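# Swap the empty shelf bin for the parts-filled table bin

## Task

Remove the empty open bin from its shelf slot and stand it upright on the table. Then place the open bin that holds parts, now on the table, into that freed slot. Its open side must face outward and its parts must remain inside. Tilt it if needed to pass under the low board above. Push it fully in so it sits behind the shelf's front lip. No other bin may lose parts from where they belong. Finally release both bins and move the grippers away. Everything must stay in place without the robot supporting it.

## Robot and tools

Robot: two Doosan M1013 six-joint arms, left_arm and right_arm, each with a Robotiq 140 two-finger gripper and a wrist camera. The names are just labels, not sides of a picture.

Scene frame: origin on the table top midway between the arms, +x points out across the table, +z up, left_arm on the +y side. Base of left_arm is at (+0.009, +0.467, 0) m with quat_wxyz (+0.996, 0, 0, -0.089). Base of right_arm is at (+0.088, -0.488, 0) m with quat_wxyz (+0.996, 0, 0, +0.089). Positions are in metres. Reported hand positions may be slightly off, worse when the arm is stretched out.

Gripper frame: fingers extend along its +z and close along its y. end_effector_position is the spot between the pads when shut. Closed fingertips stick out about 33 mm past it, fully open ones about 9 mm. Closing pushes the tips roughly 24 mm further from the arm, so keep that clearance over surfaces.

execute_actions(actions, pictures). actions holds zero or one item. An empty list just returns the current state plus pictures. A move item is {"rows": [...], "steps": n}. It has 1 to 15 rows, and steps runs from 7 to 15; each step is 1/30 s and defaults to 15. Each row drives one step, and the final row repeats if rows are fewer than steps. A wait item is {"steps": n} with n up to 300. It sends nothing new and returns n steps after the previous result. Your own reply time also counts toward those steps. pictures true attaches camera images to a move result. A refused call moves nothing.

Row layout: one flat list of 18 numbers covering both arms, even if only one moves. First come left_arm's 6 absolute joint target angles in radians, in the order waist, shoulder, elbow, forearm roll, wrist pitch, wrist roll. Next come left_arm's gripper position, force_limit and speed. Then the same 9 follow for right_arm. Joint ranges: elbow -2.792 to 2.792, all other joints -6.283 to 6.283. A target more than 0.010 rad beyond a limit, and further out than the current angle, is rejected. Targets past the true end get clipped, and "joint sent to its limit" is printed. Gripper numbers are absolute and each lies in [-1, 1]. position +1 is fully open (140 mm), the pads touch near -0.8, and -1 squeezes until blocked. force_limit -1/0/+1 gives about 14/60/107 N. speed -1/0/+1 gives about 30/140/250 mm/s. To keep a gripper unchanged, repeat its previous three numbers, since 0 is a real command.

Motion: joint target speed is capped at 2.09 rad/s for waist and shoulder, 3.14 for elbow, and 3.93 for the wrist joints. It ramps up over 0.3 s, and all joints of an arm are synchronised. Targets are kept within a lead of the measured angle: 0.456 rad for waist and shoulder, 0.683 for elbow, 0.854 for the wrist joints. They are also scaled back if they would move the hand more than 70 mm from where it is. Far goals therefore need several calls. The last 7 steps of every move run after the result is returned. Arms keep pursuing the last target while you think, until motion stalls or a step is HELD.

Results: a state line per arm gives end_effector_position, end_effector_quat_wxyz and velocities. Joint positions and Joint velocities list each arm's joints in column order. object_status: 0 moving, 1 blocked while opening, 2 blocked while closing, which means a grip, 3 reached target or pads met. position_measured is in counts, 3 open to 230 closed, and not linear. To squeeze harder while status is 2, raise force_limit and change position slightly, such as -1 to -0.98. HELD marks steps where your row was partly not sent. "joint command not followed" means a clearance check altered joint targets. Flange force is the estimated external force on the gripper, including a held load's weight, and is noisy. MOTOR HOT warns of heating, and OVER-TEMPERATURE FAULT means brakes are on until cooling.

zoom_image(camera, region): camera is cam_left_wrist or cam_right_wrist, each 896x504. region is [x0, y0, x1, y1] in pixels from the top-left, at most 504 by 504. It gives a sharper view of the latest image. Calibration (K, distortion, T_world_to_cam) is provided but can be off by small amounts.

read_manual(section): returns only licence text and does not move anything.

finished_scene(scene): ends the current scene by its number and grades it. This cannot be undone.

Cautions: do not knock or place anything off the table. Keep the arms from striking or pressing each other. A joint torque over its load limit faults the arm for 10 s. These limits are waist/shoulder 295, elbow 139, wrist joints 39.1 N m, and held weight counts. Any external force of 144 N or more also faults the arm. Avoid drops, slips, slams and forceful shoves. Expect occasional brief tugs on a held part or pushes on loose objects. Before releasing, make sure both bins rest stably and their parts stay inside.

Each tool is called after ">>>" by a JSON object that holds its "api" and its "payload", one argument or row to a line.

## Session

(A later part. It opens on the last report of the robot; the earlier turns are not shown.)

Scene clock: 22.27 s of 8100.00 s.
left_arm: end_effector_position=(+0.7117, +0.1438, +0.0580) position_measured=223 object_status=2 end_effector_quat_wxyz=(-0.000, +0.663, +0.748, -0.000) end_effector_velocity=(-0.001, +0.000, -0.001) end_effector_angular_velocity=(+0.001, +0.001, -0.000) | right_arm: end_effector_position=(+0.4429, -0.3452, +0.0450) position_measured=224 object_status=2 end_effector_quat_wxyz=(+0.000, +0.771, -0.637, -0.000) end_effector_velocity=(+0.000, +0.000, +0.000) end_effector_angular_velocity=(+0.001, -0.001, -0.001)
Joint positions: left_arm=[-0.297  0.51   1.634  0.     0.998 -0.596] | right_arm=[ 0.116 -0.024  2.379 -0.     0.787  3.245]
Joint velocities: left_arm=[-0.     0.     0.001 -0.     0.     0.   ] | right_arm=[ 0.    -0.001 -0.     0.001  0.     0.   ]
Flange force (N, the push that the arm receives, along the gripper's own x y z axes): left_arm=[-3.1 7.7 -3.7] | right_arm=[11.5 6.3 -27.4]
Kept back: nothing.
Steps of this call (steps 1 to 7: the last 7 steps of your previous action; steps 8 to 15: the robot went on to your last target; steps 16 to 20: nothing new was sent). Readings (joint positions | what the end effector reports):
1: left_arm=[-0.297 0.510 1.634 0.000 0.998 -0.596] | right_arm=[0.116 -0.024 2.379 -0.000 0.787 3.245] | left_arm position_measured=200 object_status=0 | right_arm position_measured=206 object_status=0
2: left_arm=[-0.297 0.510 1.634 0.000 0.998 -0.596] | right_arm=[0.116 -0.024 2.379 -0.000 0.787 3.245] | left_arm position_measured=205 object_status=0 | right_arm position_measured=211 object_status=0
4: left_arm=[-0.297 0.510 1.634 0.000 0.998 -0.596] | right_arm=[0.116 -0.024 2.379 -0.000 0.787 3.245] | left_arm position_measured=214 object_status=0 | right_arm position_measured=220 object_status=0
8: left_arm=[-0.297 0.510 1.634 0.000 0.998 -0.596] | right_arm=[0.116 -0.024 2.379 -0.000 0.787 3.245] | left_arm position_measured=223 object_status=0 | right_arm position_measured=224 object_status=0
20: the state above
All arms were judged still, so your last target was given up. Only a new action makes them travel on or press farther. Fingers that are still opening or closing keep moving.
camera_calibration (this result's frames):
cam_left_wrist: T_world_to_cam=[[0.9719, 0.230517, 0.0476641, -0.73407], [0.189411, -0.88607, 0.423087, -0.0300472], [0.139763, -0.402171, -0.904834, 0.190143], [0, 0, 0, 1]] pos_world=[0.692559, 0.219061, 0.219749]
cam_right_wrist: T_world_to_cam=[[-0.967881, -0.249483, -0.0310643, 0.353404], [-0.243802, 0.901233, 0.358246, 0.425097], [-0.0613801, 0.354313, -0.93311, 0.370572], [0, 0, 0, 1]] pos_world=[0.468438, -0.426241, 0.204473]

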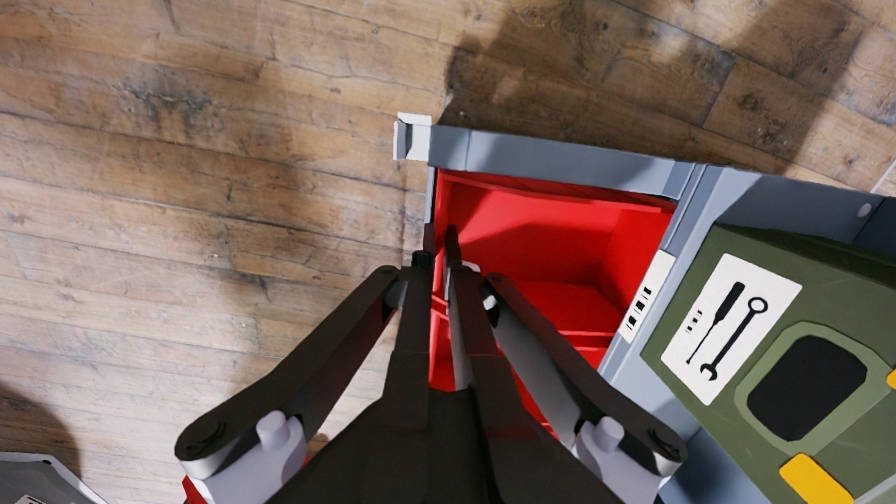

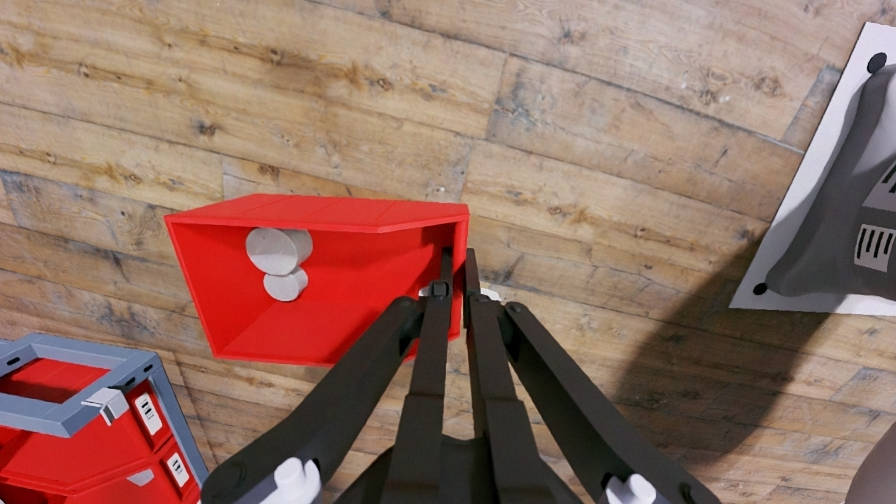

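>>> {"api": "execute_actions", "payload": {
  "actions": [
    {"rows":[[-0.2835,0.5255,1.588,-0.035,1.078,-0.568,-1,0.6,-0.5,0.116,-0.04,2.369,0,0.813,3.245,-1,1,-0.5]],"steps":10}
  ]
}}

>>> {"api": "execute_actions", "payload": {
  "actions": [
    {"rows":[[-0.27,0.541,1.542,-0.071,1.159,-0.54,-1,0.6,-0.5,0.116,-0.131,2.3,0,0.973,3.245,-1,1,-0.5]]}
  ]
}}

>>> {"api": "execute_actions", "payload": {
  "actions": [
    {"steps":15}
  ],
  "pictures": true
}}

>>> {"api": "zoom_image", "payload": {
  "camera": "cam_right_wrist",
  "region": [0,170,500,504]
}}

Scene clock: 23.17 s of 8100.00 s.
left_arm: end_effector_position=(+0.7115, +0.1441, +0.0604) position_measured=223 object_status=2 end_effector_quat_wxyz=(-0.007, +0.663, +0.749, -0.006) end_effector_velocity=(+0.005, -0.002, +0.096) end_effector_angular_velocity=(-0.047, +0.553, +0.020) | right_arm: end_effector_position=(+0.4427, -0.3453, +0.0515) position_measured=224 object_status=2 end_effector_quat_wxyz=(+0.001, +0.771, -0.637, -0.000) end_effector_velocity=(+0.022, +0.007, +0.151) end_effector_angular_velocity=(+0.012, -0.042, +0.000)
Joint positions: left_arm=[-0.293  0.515  1.621 -0.01   1.022 -0.588] | right_arm=[ 0.116 -0.034  2.372 -0.     0.805  3.245]
Joint velocities: left_arm=[ 0.127  0.147 -0.437 -0.337  0.764  0.281] | right_arm=[-0.    -0.229 -0.159 -0.001  0.344  0.   ]
Flange force (N, the push that the arm receives, along the gripper's own x y z axes): left_arm=[-3.4 13.0 8.0] | right_arm=[5.5 -0.2 1.5]
Steps of this call (steps 1 to 24: nothing new was sent; steps 25 to 27: the first 3 steps of this action). Readings (joint positions | what the end effector reports):
25: left_arm=[-0.297 0.510 1.634 0.000 0.998 -0.596] | right_arm=[0.116 -0.024 2.379 -0.000 0.787 3.245] | left_arm position_measured=223 object_status=2 | right_arm position_measured=224 object_status=2
26: left_arm=[-0.296 0.511 1.631 -0.002 1.003 -0.595] | right_arm=[0.116 -0.027 2.377 -0.000 0.792 3.245] | left_arm position_measured=223 object_status=2 | right_arm position_measured=224 object_status=2
27: the state above

Scene clock: 23.67 s of 8100.00 s.
left_arm: end_effector_position=(+0.7120, +0.1429, +0.0798) position_measured=223 object_status=2 end_effector_quat_wxyz=(-0.039, +0.661, +0.748, -0.045) end_effector_velocity=(-0.001, +0.001, -0.001) end_effector_angular_velocity=(+0.002, +0.003, -0.003) | right_arm: end_effector_position=(+0.4434, -0.3451, +0.1197) position_measured=224 object_status=2 end_effector_quat_wxyz=(-0.000, +0.771, -0.637, +0.000) end_effector_velocity=(-0.009, -0.003, +0.030) end_effector_angular_velocity=(-0.004, +0.009, +0.000)
Joint positions: left_arm=[-0.27   0.541  1.542 -0.071  1.159 -0.54 ] | right_arm=[ 0.116 -0.131  2.3   -0.     0.971  3.245]
Joint velocities: left_arm=[-0.     0.001  0.001  0.001  0.002  0.002] | right_arm=[-0.    -0.049 -0.026 -0.001  0.084  0.   ]
Flange force (N, the push that the arm receives, along the gripper's own x y z axes): left_arm=[-5.9 11.0 5.6] | right_arm=[5.0 -7.0 4.4]
Steps of this call (steps 1 to 7: the last 7 steps of your previous action; steps 8 to 15: the first 8 steps of this action). Readings (joint positions | what the end effector reports):
8: left_arm=[-0.283 0.526 1.588 -0.035 1.078 -0.568] | right_arm=[0.116 -0.040 2.369 -0.000 0.813 3.245] | left_arm position_measured=223 object_status=2 | right_arm position_measured=224 object_status=2
9: left_arm=[-0.283 0.527 1.585 -0.038 1.084 -0.566] | right_arm=[0.116 -0.043 2.367 -0.000 0.819 3.245] | left_arm position_measured=223 object_status=2 | right_arm position_measured=224 object_status=2
11: left_arm=[-0.275 0.536 1.558 -0.058 1.131 -0.550] | right_arm=[0.116 -0.070 2.346 -0.000 0.868 3.245] | left_arm position_measured=223 object_status=2 | right_arm position_measured=224 object_status=2
15: the state above

Scene clock: 24.17 s of 8100.00 s.
left_arm: end_effector_position=(+0.7120, +0.1429, +0.0798) position_measured=223 object_status=2 end_effector_quat_wxyz=(-0.039, +0.661, +0.748, -0.045) end_effector_velocity=(-0.001, -0.000, -0.001) end_effector_angular_velocity=(-0.001, +0.002, +0.001) | right_arm: end_effector_position=(+0.4429, -0.3452, +0.1199) position_measured=224 object_status=2 end_effector_quat_wxyz=(+0.000, +0.771, -0.637, -0.000) end_effector_velocity=(+0.000, -0.000, -0.000) end_effector_angular_velocity=(+0.000, -0.000, +0.000)
Joint positions: left_arm=[-0.27   0.541  1.542 -0.071  1.159 -0.54 ] | right_arm=[ 0.116 -0.131  2.3   -0.     0.973  3.245]
Joint velocities: left_arm=[-0.     0.     0.001 -0.002  0.    -0.   ] | right_arm=[-0.     0.     0.    -0.    -0.001 -0.   ]
Flange force (N, the push that the arm receives, along the gripper's own x y z axes): left_arm=[-4.8 9.2 4.2] | right_arm=[4.3 7.9 3.8]
Kept back: nothing.
Steps of this call (steps 1 to 7: the last 7 steps of your previous action; steps 8 to 15: the robot went on to your last target). Readings (joint positions | what the end effector reports):
1: left_arm=[-0.270 0.541 1.542 -0.071 1.159 -0.540] | right_arm=[0.116 -0.131 2.300 -0.000 0.973 3.245] | left_arm position_measured=223 object_status=2 | right_arm position_measured=224 object_status=2
2: left_arm=[-0.270 0.541 1.542 -0.071 1.159 -0.540] | right_arm=[0.116 -0.131 2.300 -0.000 0.973 3.245] | left_arm position_measured=223 object_status=2 | right_arm position_measured=224 object_status=2
4: left_arm=[-0.270 0.541 1.542 -0.071 1.159 -0.540] | right_arm=[0.116 -0.131 2.300 -0.000 0.973 3.245] | left_arm position_measured=223 object_status=2 | right_arm position_measured=224 object_status=2
8: left_arm=[-0.270 0.541 1.542 -0.071 1.159 -0.540] | right_arm=[0.116 -0.131 2.300 -0.000 0.973 3.245] | left_arm position_measured=223 object_status=2 | right_arm position_measured=224 object_status=2
15: the state above
All arms were judged still, so your last target was given up. Only a new action makes them travel on or press farther. Fingers that are still opening or closing keep moving.
camera_calibration (this result's frames):
cam_left_wrist: T_world_to_cam=[[0.969934, 0.23301, -0.0702449, -0.724747], [0.240962, -0.878986, 0.411487, -0.0769842], [0.0341364, -0.416042, -0.908705, 0.286937], [0, 0, 0, 1]] pos_world=[0.711712, 0.220583, 0.241509]
cam_right_wrist: T_world_to_cam=[[-0.967904, -0.249416, -0.0308946, 0.355799], [-0.24368, 0.901268, 0.358239, 0.398273], [-0.0615063, 0.35427, -0.933118, 0.440444], [0, 0, 0, 1]] pos_world=[0.46852, -0.426245, 0.279302]

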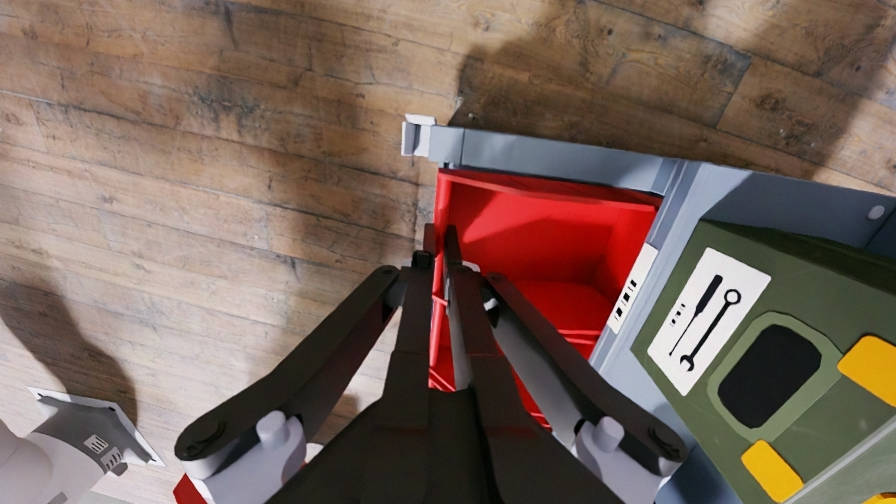

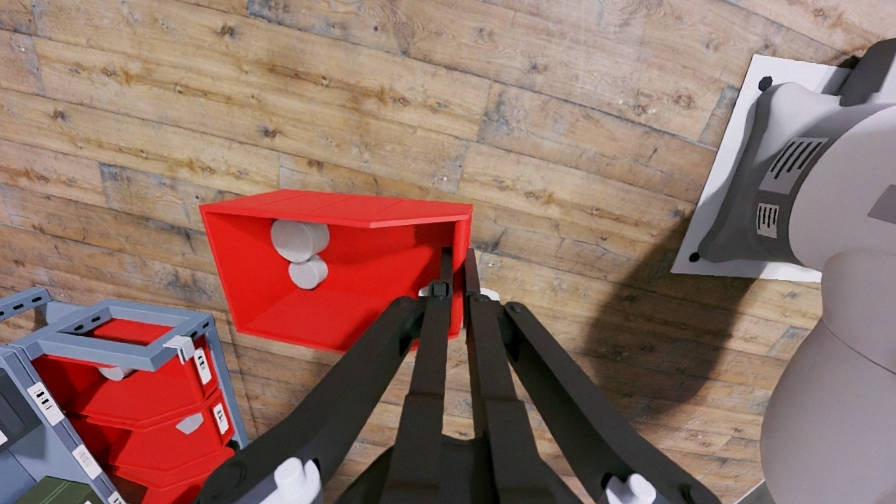

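Region (0, 170, 500, 504) of cam_right_wrist's 896x504 image, scaled by 1.008, with more detail than that image has; it fills the top 337 rows of this view, and the rest is white.

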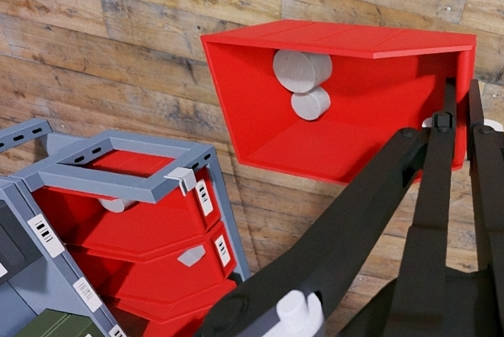

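>>> {"api": "execute_actions", "payload": {
  "actions": [
    {"rows":[[-0.285,0.5145,1.577,-0.073,1.15,-0.553,-1,0.6,-0.5,0.116,-0.131,2.3,0,0.973,3.245,-1,1,-0.5]]}
  ]
}}

>>> {"api": "execute_actions", "payload": {
  "actions": [
    {"rows":[[-0.329,0.435,1.681,-0.078,1.123,-0.594,-1,0.6,-0.5,0.116,-0.131,2.3,0,0.973,3.245,-1,1,-0.5]]}
  ]
}}

>>> {"api": "execute_actions", "payload": {
  "actions": [
    {"steps":12}
  ],
  "pictures": true
}}

Scene clock: 25.27 s of 8100.00 s.
left_arm: end_effector_position=(+0.6921, +0.1391, +0.0840) position_measured=223 object_status=2 end_effector_quat_wxyz=(-0.039, +0.662, +0.748, -0.045) end_effector_velocity=(+0.000, -0.000, -0.002) end_effector_angular_velocity=(+0.001, +0.001, +0.001) | right_arm: end_effector_position=(+0.4429, -0.3452, +0.1199) position_measured=224 object_status=2 end_effector_quat_wxyz=(+0.000, +0.771, -0.637, -0.000) end_effector_velocity=(+0.001, -0.000, +0.000) end_effector_angular_velocity=(-0.000, -0.003, +0.001)
Joint positions: left_arm=[-0.285  0.514  1.577 -0.073  1.15  -0.553] | right_arm=[ 0.116 -0.131  2.3   -0.     0.973  3.245]
Joint velocities: left_arm=[-0.001  0.002 -0.     0.    -0.001 -0.002] | right_arm=[ 0.    -0.    -0.001 -0.001 -0.002 -0.   ]
Flange force (N, the push that the arm receives, along the gripper's own x y z axes): left_arm=[-4.5 9.6 5.4] | right_arm=[6.9 1.0 7.1]
Steps of this call (steps 1 to 25: nothing new was sent; steps 26 to 33: the first 8 steps of this action). Readings (joint positions | what the end effector reports):
26: left_arm=[-0.270 0.541 1.542 -0.071 1.159 -0.540] | right_arm=[0.116 -0.131 2.300 -0.000 0.973 3.245] | left_arm position_measured=223 object_status=2 | right_arm position_measured=224 object_status=2
27: left_arm=[-0.272 0.538 1.546 -0.071 1.159 -0.541] | right_arm=[0.116 -0.131 2.300 -0.000 0.973 3.245] | left_arm position_measured=223 object_status=2 | right_arm position_measured=224 object_status=2
29: left_arm=[-0.283 0.519 1.572 -0.073 1.152 -0.551] | right_arm=[0.116 -0.131 2.300 -0.000 0.973 3.245] | left_arm position_measured=223 object_status=2 | right_arm position_measured=224 object_status=2
33: the state above

Scene clock: 25.77 s of 8100.00 s.
left_arm: end_effector_position=(+0.6330, +0.1326, +0.0948) position_measured=223 object_status=2 end_effector_quat_wxyz=(-0.039, +0.661, +0.748, -0.045) end_effector_velocity=(-0.004, -0.003, -0.001) end_effector_angular_velocity=(-0.003, -0.007, +0.003) | right_arm: end_effector_position=(+0.4429, -0.3452, +0.1199) position_measured=224 object_status=2 end_effector_quat_wxyz=(+0.000, +0.771, -0.637, -0.000) end_effector_velocity=(+0.000, -0.000, -0.000) end_effector_angular_velocity=(-0.000, -0.000, +0.001)
Joint positions: left_arm=[-0.329  0.435  1.681 -0.078  1.123 -0.594] | right_arm=[ 0.116 -0.131  2.3   -0.     0.973  3.245]
Joint velocities: left_arm=[-0.006 -0.006  0.012 -0.    -0.014 -0.008] | right_arm=[ 0.  0. -0. -0. -0. -0.]
Flange force (N, the push that the arm receives, along the gripper's own x y z axes): left_arm=[-3.7 9.3 1.8] | right_arm=[6.7 3.8 5.7]
Steps of this call (steps 1 to 7: the last 7 steps of your previous action; steps 8 to 15: the first 8 steps of this action). Readings (joint positions | what the end effector reports):
8: left_arm=[-0.285 0.514 1.577 -0.073 1.150 -0.553] | right_arm=[0.116 -0.131 2.300 -0.000 0.973 3.245] | left_arm position_measured=223 object_status=2 | right_arm position_measured=224 object_status=2
9: left_arm=[-0.286 0.512 1.581 -0.073 1.149 -0.555] | right_arm=[0.116 -0.131 2.300 -0.000 0.973 3.245] | left_arm position_measured=223 object_status=2 | right_arm position_measured=224 object_status=2
11: left_arm=[-0.302 0.484 1.617 -0.075 1.139 -0.569] | right_arm=[0.116 -0.131 2.300 -0.000 0.973 3.245] | left_arm position_measured=223 object_status=2 | right_arm position_measured=224 object_status=2
15: the state above

Scene clock: 26.17 s of 8100.00 s.
left_arm: end_effector_position=(+0.6329, +0.1327, +0.0947) position_measured=223 object_status=2 end_effector_quat_wxyz=(-0.039, +0.661, +0.748, -0.045) end_effector_velocity=(-0.000, +0.000, -0.000) end_effector_angular_velocity=(+0.001, +0.000, -0.001) | right_arm: end_effector_position=(+0.4429, -0.3452, +0.1199) position_measured=224 object_status=2 end_effector_quat_wxyz=(+0.000, +0.771, -0.637, -0.000) end_effector_velocity=(+0.000, +0.000, +0.000) end_effector_angular_velocity=(+0.001, -0.001, -0.001)
Joint positions: left_arm=[-0.329  0.435  1.681 -0.078  1.123 -0.594] | right_arm=[ 0.116 -0.131  2.3   -0.     0.973  3.245]
Joint velocities: left_arm=[ 0.    -0.     0.001  0.001  0.     0.001] | right_arm=[-0.    -0.    -0.     0.001 -0.001 -0.   ]
Flange force (N, the push that the arm receives, along the gripper's own x y z axes): left_arm=[-4.4 9.3 5.3] | right_arm=[6.4 3.5 6.3]
Kept back: nothing.
Steps of this call (steps 1 to 7: the last 7 steps of your previous action; steps 8 to 12: the robot went on to your last target). Readings (joint positions | what the end effector reports):
1: left_arm=[-0.329 0.435 1.681 -0.078 1.123 -0.594] | right_arm=[0.116 -0.131 2.300 -0.000 0.973 3.245] | left_arm position_measured=223 object_status=2 | right_arm position_measured=224 object_status=2
2: left_arm=[-0.329 0.435 1.681 -0.078 1.123 -0.594] | right_arm=[0.116 -0.131 2.300 -0.000 0.973 3.245] | left_arm position_measured=223 object_status=2 | right_arm position_measured=224 object_status=2
4: left_arm=[-0.329 0.435 1.681 -0.078 1.123 -0.594] | right_arm=[0.116 -0.131 2.300 -0.000 0.973 3.245] | left_arm position_measured=223 object_status=2 | right_arm position_measured=224 object_status=2
8: left_arm=[-0.329 0.435 1.681 -0.078 1.123 -0.594] | right_arm=[0.116 -0.131 2.300 -0.000 0.973 3.245] | left_arm position_measured=223 object_status=2 | right_arm position_measured=224 object_status=2
12: the state above
camera_calibration (this result's frames):
cam_left_wrist: T_world_to_cam=[[0.969814, 0.233463, -0.0703918, -0.644611], [0.241463, -0.879217, 0.410698, -0.0732661], [0.0339933, -0.415298, -0.90905, 0.298953], [0, 0, 0, 1]] pos_world=[0.632682, 0.210231, 0.256478]
cam_right_wrist: T_world_to_cam=[[-0.967887, -0.249483, -0.0308652, 0.355749], [-0.243731, 0.901255, 0.358238, 0.398272], [-0.0615568, 0.354257, -0.93312, 0.440442], [0, 0, 0, 1]] pos_world=[0.468509, -0.426221, 0.279289]

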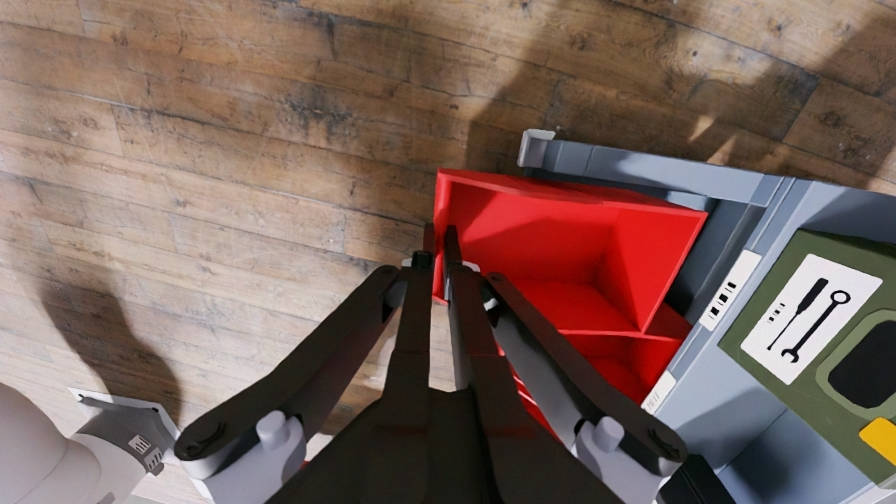

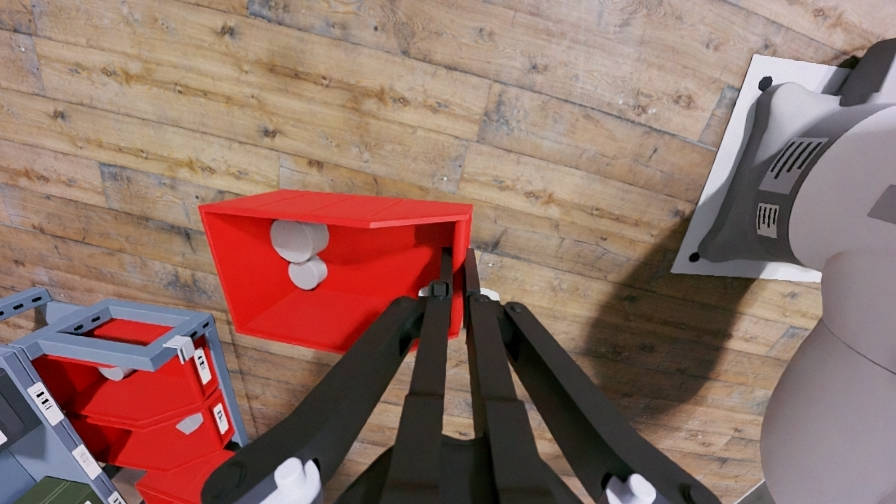

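>>> {"api": "execute_actions", "payload": {
  "actions": [
    {"rows":[[-0.362,0.31,1.647,0,1.185,-0.661,-1,0.6,-0.5,0.116,-0.131,2.3,0,0.973,3.245,-1,1,-0.5]]}
  ]
}}

>>> {"api": "execute_actions", "payload": {
  "actions": [
    {"rows":[[-0.08,0.15,1.85,0,1.14,-0.33,-1,0.6,-0.5,0.116,-0.131,2.3,0,0.973,3.245,-1,1,-0.5]]}
  ]
}}

>>> {"api": "execute_actions", "payload": {
  "actions": [
    {"rows":[[0.2,0.1,1.97,0,1.07,0,-1,0.6,-0.5,0.116,-0.131,2.3,0,0.973,3.245,-1,1,-0.5]]}
  ]
}}

>>> {"api": "execute_actions", "payload": {
  "actions": [
    {"rows":[[0.2,0.198,2.07,0,0.874,0,-1,0.6,-0.5,0.116,-0.131,2.3,0,0.973,3.245,-1,1,-0.5]]}
  ]
}}

>>> {"api": "execute_actions", "payload": {
  "actions": [
    {"rows":[[0.2,0.213,2.081,0,0.847,0,-1,0.6,-0.5,0.116,-0.131,2.3,0,0.973,3.245,-1,1,-0.5]]}
  ],
  "pictures": true
}}

Scene clock: 27.27 s of 8100.00 s.
left_arm: end_effector_position=(+0.6338, +0.1322, +0.1901) position_measured=223 object_status=2 end_effector_quat_wxyz=(-0.004, +0.664, +0.748, -0.004) end_effector_velocity=(-0.008, +0.007, +0.342) end_effector_angular_velocity=(+0.030, -0.394, +0.004) | right_arm: end_effector_position=(+0.4429, -0.3452, +0.1199) position_measured=224 object_status=2 end_effector_quat_wxyz=(+0.000, +0.771, -0.637, -0.000) end_effector_velocity=(-0.001, +0.000, -0.001) end_effector_angular_velocity=(+0.001, +0.002, -0.001)
Joint positions: left_arm=[-0.359  0.322  1.65  -0.008  1.179 -0.654] | right_arm=[ 0.116 -0.131  2.3    0.     0.973  3.245]
Joint velocities: left_arm=[-0.104 -0.399 -0.117  0.246  0.191 -0.205] | right_arm=[-0.    -0.     0.001  0.002  0.001  0.   ]
Flange force (N, the push that the arm receives, along the gripper's own x y z axes): left_arm=[-1.0 4.2 0.7] | right_arm=[6.4 3.5 5.3]
Steps of this call (steps 1 to 15: the robot went on to your last target; steps 16 to 25: nothing new was sent; steps 26 to 33: the first 8 steps of this action). Readings (joint positions | what the end effector reports):
26: left_arm=[-0.329 0.435 1.681 -0.078 1.123 -0.594] | right_arm=[0.116 -0.131 2.300 -0.000 0.973 3.245] | left_arm position_measured=223 object_status=2 | right_arm position_measured=224 object_status=2
27: left_arm=[-0.330 0.432 1.681 -0.077 1.124 -0.596] | right_arm=[0.116 -0.131 2.300 -0.000 0.973 3.245] | left_arm position_measured=223 object_status=2 | right_arm position_measured=224 object_status=2
29: left_arm=[-0.337 0.405 1.673 -0.059 1.138 -0.611] | right_arm=[0.116 -0.131 2.300 -0.000 0.973 3.245] | left_arm position_measured=223 object_status=2 | right_arm position_measured=224 object_status=2
33: the state above

Scene clock: 27.77 s of 8100.00 s.
left_arm: end_effector_position=(+0.6277, +0.2308, +0.2018) position_measured=223 object_status=2 end_effector_quat_wxyz=(-0.000, +0.672, +0.741, +0.000) end_effector_velocity=(-0.071, +0.527, +0.005) end_effector_angular_velocity=(-0.002, -0.008, -0.117) | right_arm: end_effector_position=(+0.4429, -0.3452, +0.1199) position_measured=224 object_status=2 end_effector_quat_wxyz=(+0.000, +0.771, -0.637, -0.000) end_effector_velocity=(+0.000, +0.000, +0.000) end_effector_angular_velocity=(+0.001, -0.001, -0.000)
Joint positions: left_arm=[-0.238  0.24   1.736  0.     1.166 -0.515] | right_arm=[ 0.116 -0.131  2.3    0.     0.973  3.245]
Joint velocities: left_arm=[ 0.685 -0.389  0.492  0.002 -0.11   0.801] | right_arm=[-0.    -0.    -0.     0.    -0.001  0.   ]
Flange force (N, the push that the arm receives, along the gripper's own x y z axes): left_arm=[-7.1 6.5 1.7] | right_arm=[1.0 2.9 1.9]
Steps of this call (steps 1 to 7: the last 7 steps of your previous action; steps 8 to 15: the first 8 steps of this action). Readings (joint positions | what the end effector reports):
8: left_arm=[-0.362 0.310 1.647 -0.000 1.185 -0.661] | right_arm=[0.116 -0.131 2.300 0.000 0.973 3.245] | left_arm position_measured=223 object_status=2 | right_arm position_measured=224 object_status=2
9: left_arm=[-0.359 0.309 1.649 -0.000 1.185 -0.658] | right_arm=[0.116 -0.131 2.300 0.000 0.973 3.245] | left_arm position_measured=223 object_status=2 | right_arm position_measured=224 object_status=2
11: left_arm=[-0.332 0.293 1.669 -0.000 1.181 -0.625] | right_arm=[0.116 -0.131 2.300 0.000 0.973 3.245] | left_arm position_measured=223 object_status=2 | right_arm position_measured=224 object_status=2
15: the state above

Scene clock: 28.27 s of 8100.00 s.
left_arm: end_effector_position=(+0.5873, +0.4323, +0.1849) position_measured=223 object_status=2 end_effector_quat_wxyz=(+0.001, +0.691, +0.723, +0.000) end_effector_velocity=(-0.107, +0.477, -0.086) end_effector_angular_velocity=(+0.002, -0.004, -0.140) | right_arm: end_effector_position=(+0.4429, -0.3452, +0.1199) position_measured=224 object_status=2 end_effector_quat_wxyz=(+0.000, +0.771, -0.637, -0.000) end_effector_velocity=(+0.000, -0.000, -0.000) end_effector_angular_velocity=(-0.001, -0.000, +0.000)
Joint positions: left_arm=[ 0.059  0.125  1.91   0.     1.105 -0.166] | right_arm=[ 0.116 -0.131  2.3    0.     0.973  3.245]
Joint velocities: left_arm=[ 0.796 -0.143  0.338  0.001 -0.199  0.936] | right_arm=[ 0.     0.     0.    -0.001 -0.001  0.   ]
Flange force (N, the push that the arm receives, along the gripper's own x y z axes): left_arm=[3.5 9.5 2.7] | right_arm=[6.7 -1.2 6.8]
Steps of this call (steps 1 to 7: the last 7 steps of your previous action; steps 8 to 15: the first 8 steps of this action). Readings (joint positions | what the end effector reports):
8: left_arm=[-0.081 0.150 1.849 0.000 1.140 -0.332] | right_arm=[0.116 -0.131 2.300 0.000 0.973 3.245] | left_arm position_measured=223 object_status=2 | right_arm position_measured=224 object_status=2
9: left_arm=[-0.077 0.149 1.851 0.000 1.139 -0.327] | right_arm=[0.116 -0.131 2.300 0.000 0.973 3.245] | left_arm position_measured=223 object_status=2 | right_arm position_measured=224 object_status=2
11: left_arm=[-0.049 0.145 1.863 0.000 1.132 -0.292] | right_arm=[0.116 -0.131 2.300 0.000 0.973 3.245] | left_arm position_measured=223 object_status=2 | right_arm position_measured=224 object_status=2
15: the state above

Scene clock: 28.77 s of 8100.00 s.
left_arm: end_effector_position=(+0.5588, +0.5131, +0.0722) position_measured=223 object_status=2 end_effector_quat_wxyz=(-0.001, +0.700, +0.714, -0.001) end_effector_velocity=(-0.027, -0.001, -0.203) end_effector_angular_velocity=(-0.000, +0.012, -0.001) | right_arm: end_effector_position=(+0.4429, -0.3452, +0.1199) position_measured=224 object_status=2 end_effector_quat_wxyz=(+0.000, +0.771, -0.637, -0.000) end_effector_velocity=(+0.000, +0.000, -0.000) end_effector_angular_velocity=(+0.000, -0.001, +0.000)
Joint positions: left_arm=[ 0.2    0.195  2.067  0.     0.882 -0.   ] | right_arm=[ 0.116 -0.131  2.3    0.     0.973  3.245]
Joint velocities: left_arm=[-0.     0.205  0.209  0.    -0.402  0.001] | right_arm=[-0.     0.    -0.     0.    -0.001 -0.   ]
Flange force (N, the push that the arm receives, along the gripper's own x y z axes): left_arm=[0.6 13.6 8.9] | right_arm=[7.7 1.3 5.9]
Steps of this call (steps 1 to 7: the last 7 steps of your previous action; steps 8 to 15: the first 8 steps of this action). Readings (joint positions | what the end effector reports):
8: left_arm=[0.200 0.100 1.970 0.000 1.070 -0.000] | right_arm=[0.116 -0.131 2.300 0.000 0.973 3.245] | left_arm position_measured=223 object_status=2 | right_arm position_measured=224 object_status=2
9: left_arm=[0.200 0.102 1.972 0.000 1.064 -0.000] | right_arm=[0.116 -0.131 2.300 0.000 0.973 3.245] | left_arm position_measured=223 object_status=2 | right_arm position_measured=224 object_status=2
11: left_arm=[0.200 0.128 1.999 0.000 1.012 -0.000] | right_arm=[0.116 -0.131 2.300 0.000 0.973 3.245] | left_arm position_measured=223 object_status=2 | right_arm position_measured=224 object_status=2
15: the state above

Scene clock: 29.27 s of 8100.00 s.
left_arm: end_effector_position=(+0.5589, +0.5131, +0.0560) position_measured=223 object_status=2 end_effector_quat_wxyz=(+0.000, +0.700, +0.714, +0.000) end_effector_velocity=(-0.002, -0.000, -0.001) end_effector_angular_velocity=(-0.001, +0.003, +0.001) | right_arm: end_effector_position=(+0.4429, -0.3452, +0.1199) position_measured=224 object_status=2 end_effector_quat_wxyz=(+0.000, +0.771, -0.637, -0.000) end_effector_velocity=(-0.001, -0.000, -0.001) end_effector_angular_velocity=(-0.000, +0.003, -0.000)
Joint positions: left_arm=[ 0.2    0.213  2.081 -0.     0.847  0.   ] | right_arm=[ 0.116 -0.131  2.3    0.     0.973  3.245]
Joint velocities: left_arm=[ 0.     0.001  0.002 -0.001  0.    -0.   ] | right_arm=[ 0.     0.     0.002  0.     0.001 -0.   ]
Flange force (N, the push that the arm receives, along the gripper's own x y z axes): left_arm=[1.8 8.2 8.7] | right_arm=[5.7 -0.1 6.8]
Steps of this call (steps 1 to 7: the last 7 steps of your previous action; steps 8 to 15: the first 8 steps of this action). Readings (joint positions | what the end effector reports):
8: left_arm=[0.200 0.198 2.070 0.000 0.874 0.000] | right_arm=[0.116 -0.131 2.300 0.000 0.973 3.245] | left_arm position_measured=223 object_status=2 | right_arm position_measured=224 object_status=2
9: left_arm=[0.200 0.201 2.072 0.000 0.868 0.000] | right_arm=[0.116 -0.131 2.300 0.000 0.973 3.245] | left_arm position_measured=223 object_status=2 | right_arm position_measured=224 object_status=2
11: left_arm=[0.200 0.213 2.081 -0.000 0.848 0.000] | right_arm=[0.116 -0.131 2.300 0.000 0.973 3.245] | left_arm position_measured=223 object_status=2 | right_arm position_measured=224 object_status=2
15: the state above
camera_calibration (this result's frames):
cam_left_wrist: T_world_to_cam=[[0.989897, 0.133336, 0.0482286, -0.630797], [0.100656, -0.900386, 0.423288, 0.383858], [0.099864, -0.414157, -0.904711, 0.386569], [0, 0, 0, 1]] pos_world=[0.547182, 0.589829, 0.217673]
cam_right_wrist: T_world_to_cam=[[-0.967889, -0.249474, -0.0308646, 0.355753], [-0.243723, 0.901253, 0.35825, 0.398262], [-0.0615574, 0.354269, -0.933115, 0.440444], [0, 0, 0, 1]] pos_world=[0.468507, -0.426219, 0.279288]

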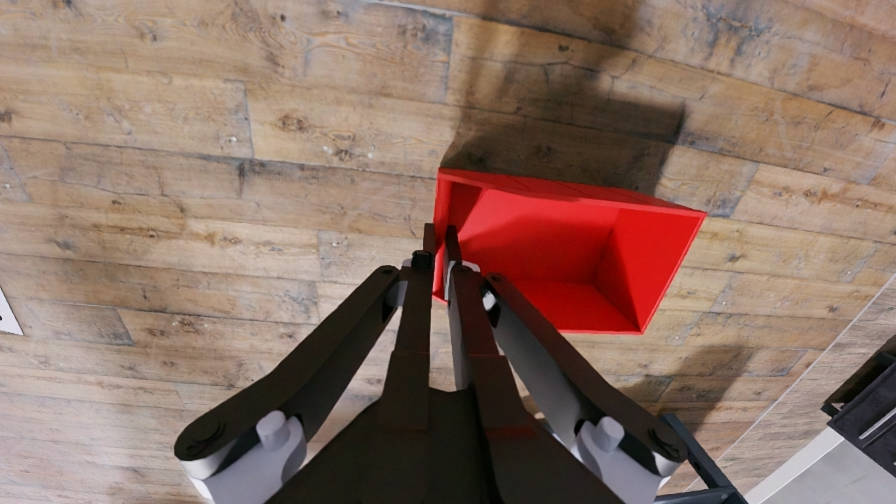

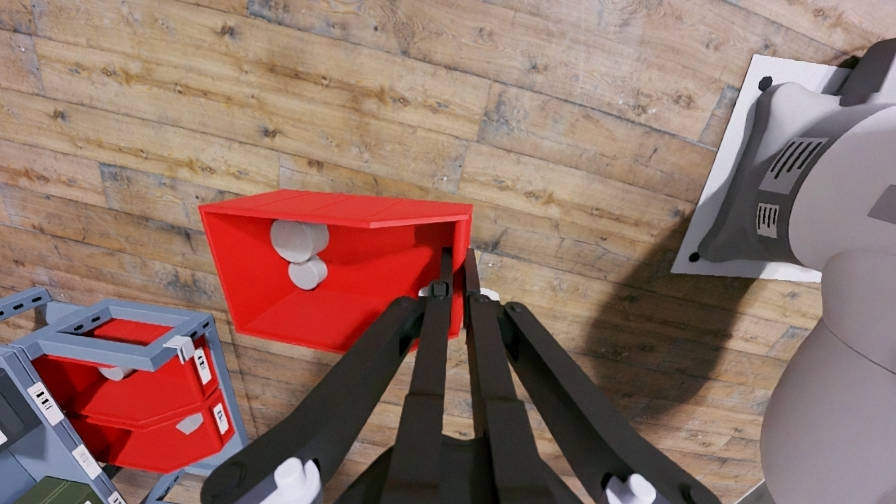

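>>> {"api": "execute_actions", "payload": {
  "actions": [
    {"rows":[[0.2,0.222,2.088,0,0.831,0,-1,0.6,-0.5,0.116,-0.131,2.3,0,0.973,3.245,-1,1,-0.5]]}
  ]
}}

>>> {"api": "execute_actions", "payload": {
  "actions": [
    {"rows":[[0.2,0.222,2.088,0,0.831,0,-0.3,0.6,-0.5,0.116,-0.205,2.197,0,1.15,3.245,-1,1,-0.5]]}
  ]
}}

>>> {"api": "execute_actions", "payload": {
  "actions": [
    {"rows":[[0.2,0.1,1.97,0,1.07,0,-0.3,0.6,-0.5,0.3,-0.03,2.02,0,1.16,3.46,-1,1,-0.5]]}
  ]
}}

>>> {"api": "execute_actions", "payload": {
  "actions": [
    {"rows":[[0.5,-0.2,2.0,0,1.07,0,-0.3,0.6,-0.5,0.48,0.15,1.82,0,1.175,3.67,-1,1,-0.5]]}
  ]
}}

>>> {"api": "execute_actions", "payload": {
  "actions": [
    {"rows":[[0.5,-0.2,2.0,0,1.07,0,-0.3,0.6,-0.5,0.64,0.35,1.59,0,1.2,3.84,-1,1,-0.5]]}
  ]
}}

>>> {"api": "execute_actions", "payload": {
  "actions": [
    {"steps":15}
  ],
  "pictures": true
}}

Scene clock: 39.87 s of 8100.00 s.
left_arm: end_effector_position=(+0.5595, +0.5131, +0.0511) position_measured=223 object_status=2 end_effector_quat_wxyz=(+0.001, +0.700, +0.715, +0.001) end_effector_velocity=(+0.001, -0.000, +0.001) end_effector_angular_velocity=(-0.000, -0.002, +0.001) | right_arm: end_effector_position=(+0.4429, -0.3452, +0.1199) position_measured=224 object_status=2 end_effector_quat_wxyz=(+0.000, +0.771, -0.637, -0.000) end_effector_velocity=(+0.000, -0.000, +0.000) end_effector_angular_velocity=(-0.001, -0.001, +0.001)
Joint positions: left_arm=[ 0.2    0.219  2.085 -0.     0.835  0.   ] | right_arm=[ 0.116 -0.131  2.3   -0.     0.973  3.245]
Joint velocities: left_arm=[-0.    -0.001 -0.001 -0.     0.    -0.   ] | right_arm=[ 0.    -0.     0.    -0.002 -0.    -0.   ]
Flange force (N, the push that the arm receives, along the gripper's own x y z axes): left_arm=[1.8 7.9 -7.4] | right_arm=[11.2 -0.7 7.0]
FORCE FAULT: contact force on the left arm reached its limit, and that arm stopped for 10 seconds. The contact can be on any part of that arm, not only on its tool. That arm's remaining commands of this call were not run. That arm holds still and accepts commands again. Move the arm away from the contact; if what it grips holds it there, let go first. Pushing or pulling that hard again can fault the arm again.
Kept back: nothing.
The stop of the left arm began at step 18 of this call (marked STOPPED below). From that step on that arm followed nothing that you had sent. 12 of its steps, steps kept back included, did not run and will not run. The other arm was sent all steps of this action in this call, none kept back. Nothing is kept back now, and the robot has no last target.
Steps of this call (steps 1 to 7: the last 7 steps of your previous action; steps 8 to 14: the robot went on to your last target; steps 15 to 22: the first 8 steps of this action; steps 23 to 29: the last 7 steps of this action, not kept back; steps 30 to 318: the stop continued). Readings (joint positions | what the end effector reports):
15: left_arm=[0.200 0.213 2.081 -0.000 0.847 0.000] | right_arm=[0.116 -0.131 2.300 0.000 0.973 3.245] | left_arm position_measured=223 object_status=2 | right_arm position_measured=224 object_status=2
16: left_arm=[0.200 0.215 2.083 -0.000 0.842 0.000] | right_arm=[0.116 -0.131 2.300 0.000 0.973 3.245] | left_arm position_measured=223 object_status=2 | right_arm position_measured=224 object_status=2
18: left_arm=[0.200 0.219 2.085 -0.000 0.835 0.000] | right_arm=[0.116 -0.131 2.300 0.000 0.973 3.245] | left_arm position_measured=223 object_status=2 | right_arm position_measured=224 object_status=2 STOPPED (the left arm)
22: left_arm=[0.200 0.219 2.085 -0.000 0.835 0.000] | right_arm=[0.116 -0.131 2.300 -0.000 0.973 3.245] | left_arm position_measured=223 object_status=2 | right_arm position_measured=224 object_status=2
318: the state above

Scene clock: 39.90 s of 8100.00 s.
left_arm: end_effector_position=(+0.5595, +0.5131, +0.0511) position_measured=223 object_status=2 end_effector_quat_wxyz=(+0.001, +0.700, +0.715, +0.001) end_effector_velocity=(+0.001, -0.000, +0.001) end_effector_angular_velocity=(-0.000, -0.001, -0.000) | right_arm: end_effector_position=(+0.4429, -0.3452, +0.1199) position_measured=224 object_status=2 end_effector_quat_wxyz=(+0.000, +0.771, -0.637, -0.000) end_effector_velocity=(-0.000, -0.000, -0.000) end_effector_angular_velocity=(-0.000, +0.001, +0.000)
Joint positions: left_arm=[ 0.2    0.219  2.085 -0.     0.835  0.   ] | right_arm=[ 0.116 -0.131  2.3   -0.     0.973  3.245]
Joint velocities: left_arm=[-0.    -0.    -0.001 -0.     0.     0.   ] | right_arm=[ 0.     0.     0.     0.     0.001 -0.   ]
Flange force (N, the push that the arm receives, along the gripper's own x y z axes): left_arm=[0.8 7.3 -5.6] | right_arm=[9.8 1.3 5.1]
Kept back: nothing.
A stop began in an earlier call of the same reply, so what this call sent did not run. Send another action.
Steps of this call (step 1: nothing new was sent). Readings (joint positions | what the end effector reports):
1: the state above

Scene clock: 39.93 s of 8100.00 s.
left_arm: end_effector_position=(+0.5595, +0.5131, +0.0511) position_measured=223 object_status=2 end_effector_quat_wxyz=(+0.001, +0.700, +0.715, +0.001) end_effector_velocity=(-0.000, -0.000, -0.001) end_effector_angular_velocity=(-0.000, +0.001, -0.000) | right_arm: end_effector_position=(+0.4429, -0.3452, +0.1199) position_measured=224 object_status=2 end_effector_quat_wxyz=(+0.000, +0.771, -0.637, -0.000) end_effector_velocity=(-0.000, +0.000, -0.000) end_effector_angular_velocity=(+0.001, +0.001, -0.001)
Joint positions: left_arm=[ 0.2    0.219  2.085 -0.     0.835  0.   ] | right_arm=[ 0.116 -0.131  2.3    0.     0.973  3.245]
Joint velocities: left_arm=[ 0.     0.001 -0.    -0.     0.     0.   ] | right_arm=[ 0.     0.     0.     0.001  0.    -0.   ]
Flange force (N, the push that the arm receives, along the gripper's own x y z axes): left_arm=[1.5 8.6 -6.0] | right_arm=[5.6 3.6 5.4]
Kept back: nothing.
A stop began in an earlier call of the same reply, so what this call sent did not run. Send another action.
Steps of this call (step 1: nothing new was sent). Readings (joint positions | what the end effector reports):
1: the state above

Scene clock: 39.97 s of 8100.00 s.
left_arm: end_effector_position=(+0.5595, +0.5131, +0.0511) position_measured=223 object_status=2 end_effector_quat_wxyz=(+0.001, +0.700, +0.715, +0.001) end_effector_velocity=(-0.001, +0.000, -0.001) end_effector_angular_velocity=(+0.001, +0.002, -0.001) | right_arm: end_effector_position=(+0.4429, -0.3452, +0.1199) position_measured=224 object_status=2 end_effector_quat_wxyz=(+0.000, +0.771, -0.637, -0.000) end_effector_velocity=(-0.000, +0.000, -0.000) end_effector_angular_velocity=(+0.002, +0.001, -0.001)
Joint positions: left_arm=[ 0.2    0.219  2.085 -0.     0.835  0.   ] | right_arm=[ 0.116 -0.131  2.3    0.     0.973  3.245]
Joint velocities: left_arm=[ 0.001  0.001  0.001  0.001 -0.     0.001] | right_arm=[-0.    -0.     0.     0.002 -0.     0.   ]
Flange force (N, the push that the arm receives, along the gripper's own x y z axes): left_arm=[2.9 5.8 -8.0] | right_arm=[4.7 -3.6 9.6]
Kept back: nothing.
A stop began in an earlier call of the same reply, so what this call sent did not run. Send another action.
Steps of this call (step 1: nothing new was sent). Readings (joint positions | what the end effector reports):
1: the state above

Scene clock: 40.00 s of 8100.00 s.
left_arm: end_effector_position=(+0.5595, +0.5131, +0.0511) position_measured=223 object_status=2 end_effector_quat_wxyz=(+0.001, +0.700, +0.715, +0.001) end_effector_velocity=(-0.001, +0.000, -0.000) end_effector_angular_velocity=(+0.000, +0.001, -0.000) | right_arm: end_effector_position=(+0.4429, -0.3452, +0.1199) position_measured=224 object_status=2 end_effector_quat_wxyz=(+0.000, +0.771, -0.637, -0.000) end_effector_velocity=(+0.001, +0.000, +0.000) end_effector_angular_velocity=(+0.000, -0.001, +0.000)
Joint positions: left_arm=[ 0.2    0.219  2.085 -0.     0.835  0.   ] | right_arm=[ 0.116 -0.131  2.3    0.     0.973  3.245]
Joint velocities: left_arm=[ 0.    -0.     0.001  0.     0.     0.   ] | right_arm=[ 0.     0.    -0.001 -0.    -0.001 -0.   ]
Flange force (N, the push that the arm receives, along the gripper's own x y z axes): left_arm=[0.8 7.6 -5.5] | right_arm=[11.2 3.3 5.6]
Kept back: nothing.
A stop began in an earlier call of the same reply, so what this call sent did not run. Send another action.
Steps of this call (step 1: nothing new was sent). Readings (joint positions | what the end effector reports):
1: the state above

Scene clock: 40.03 s of 8100.00 s.
left_arm: end_effector_position=(+0.5595, +0.5131, +0.0511) position_measured=223 object_status=2 end_effector_quat_wxyz=(+0.001, +0.700, +0.715, +0.001) end_effector_velocity=(+0.001, +0.000, +0.001) end_effector_angular_velocity=(-0.000, -0.002, +0.000) | right_arm: end_effector_position=(+0.4429, -0.3452, +0.1199) position_measured=224 object_status=2 end_effector_quat_wxyz=(+0.000, +0.771, -0.637, -0.000) end_effector_velocity=(-0.000, -0.000, -0.000) end_effector_angular_velocity=(-0.001, +0.002, +0.000)
Joint positions: left_arm=[ 0.2    0.219  2.085 -0.     0.835  0.   ] | right_arm=[ 0.116 -0.131  2.3    0.     0.973  3.245]
Joint velocities: left_arm=[ 0.    -0.    -0.002 -0.    -0.     0.   ] | right_arm=[-0.     0.    -0.    -0.     0.002  0.   ]
Flange force (N, the push that the arm receives, along the gripper's own x y z axes): left_arm=[2.3 8.2 -7.4] | right_arm=[3.7 1.2 6.8]
Kept back: nothing.
A stop began in an earlier call of the same reply, so what this call sent did not run. Send another action.
Steps of this call (step 1: nothing new was sent). Readings (joint positions | what the end effector reports):
1: the state above
camera_calibration (this result's frames):
cam_left_wrist: T_world_to_cam=[[0.989778, 0.133434, 0.0503463, -0.631325], [0.0998426, -0.90039, 0.423473, 0.386351], [0.101837, -0.414118, -0.904509, 0.380988], [0, 0, 0, 1]] pos_world=[0.547498, 0.589881, 0.212783]
cam_right_wrist: T_world_to_cam=[[-0.967889, -0.249474, -0.0308752, 0.355757], [-0.243726, 0.901251, 0.35825, 0.398263], [-0.061548, 0.354272, -0.933115, 0.440441], [0, 0, 0, 1]] pos_world=[0.468509, -0.426219, 0.279288]

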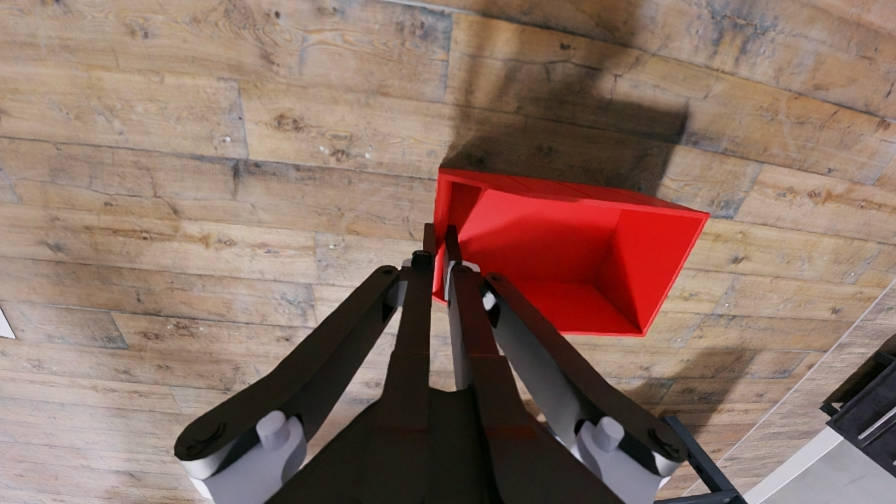

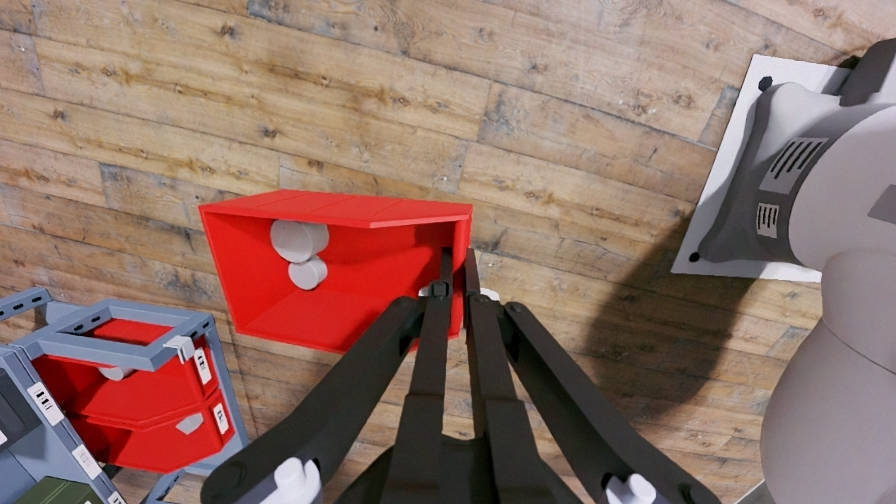

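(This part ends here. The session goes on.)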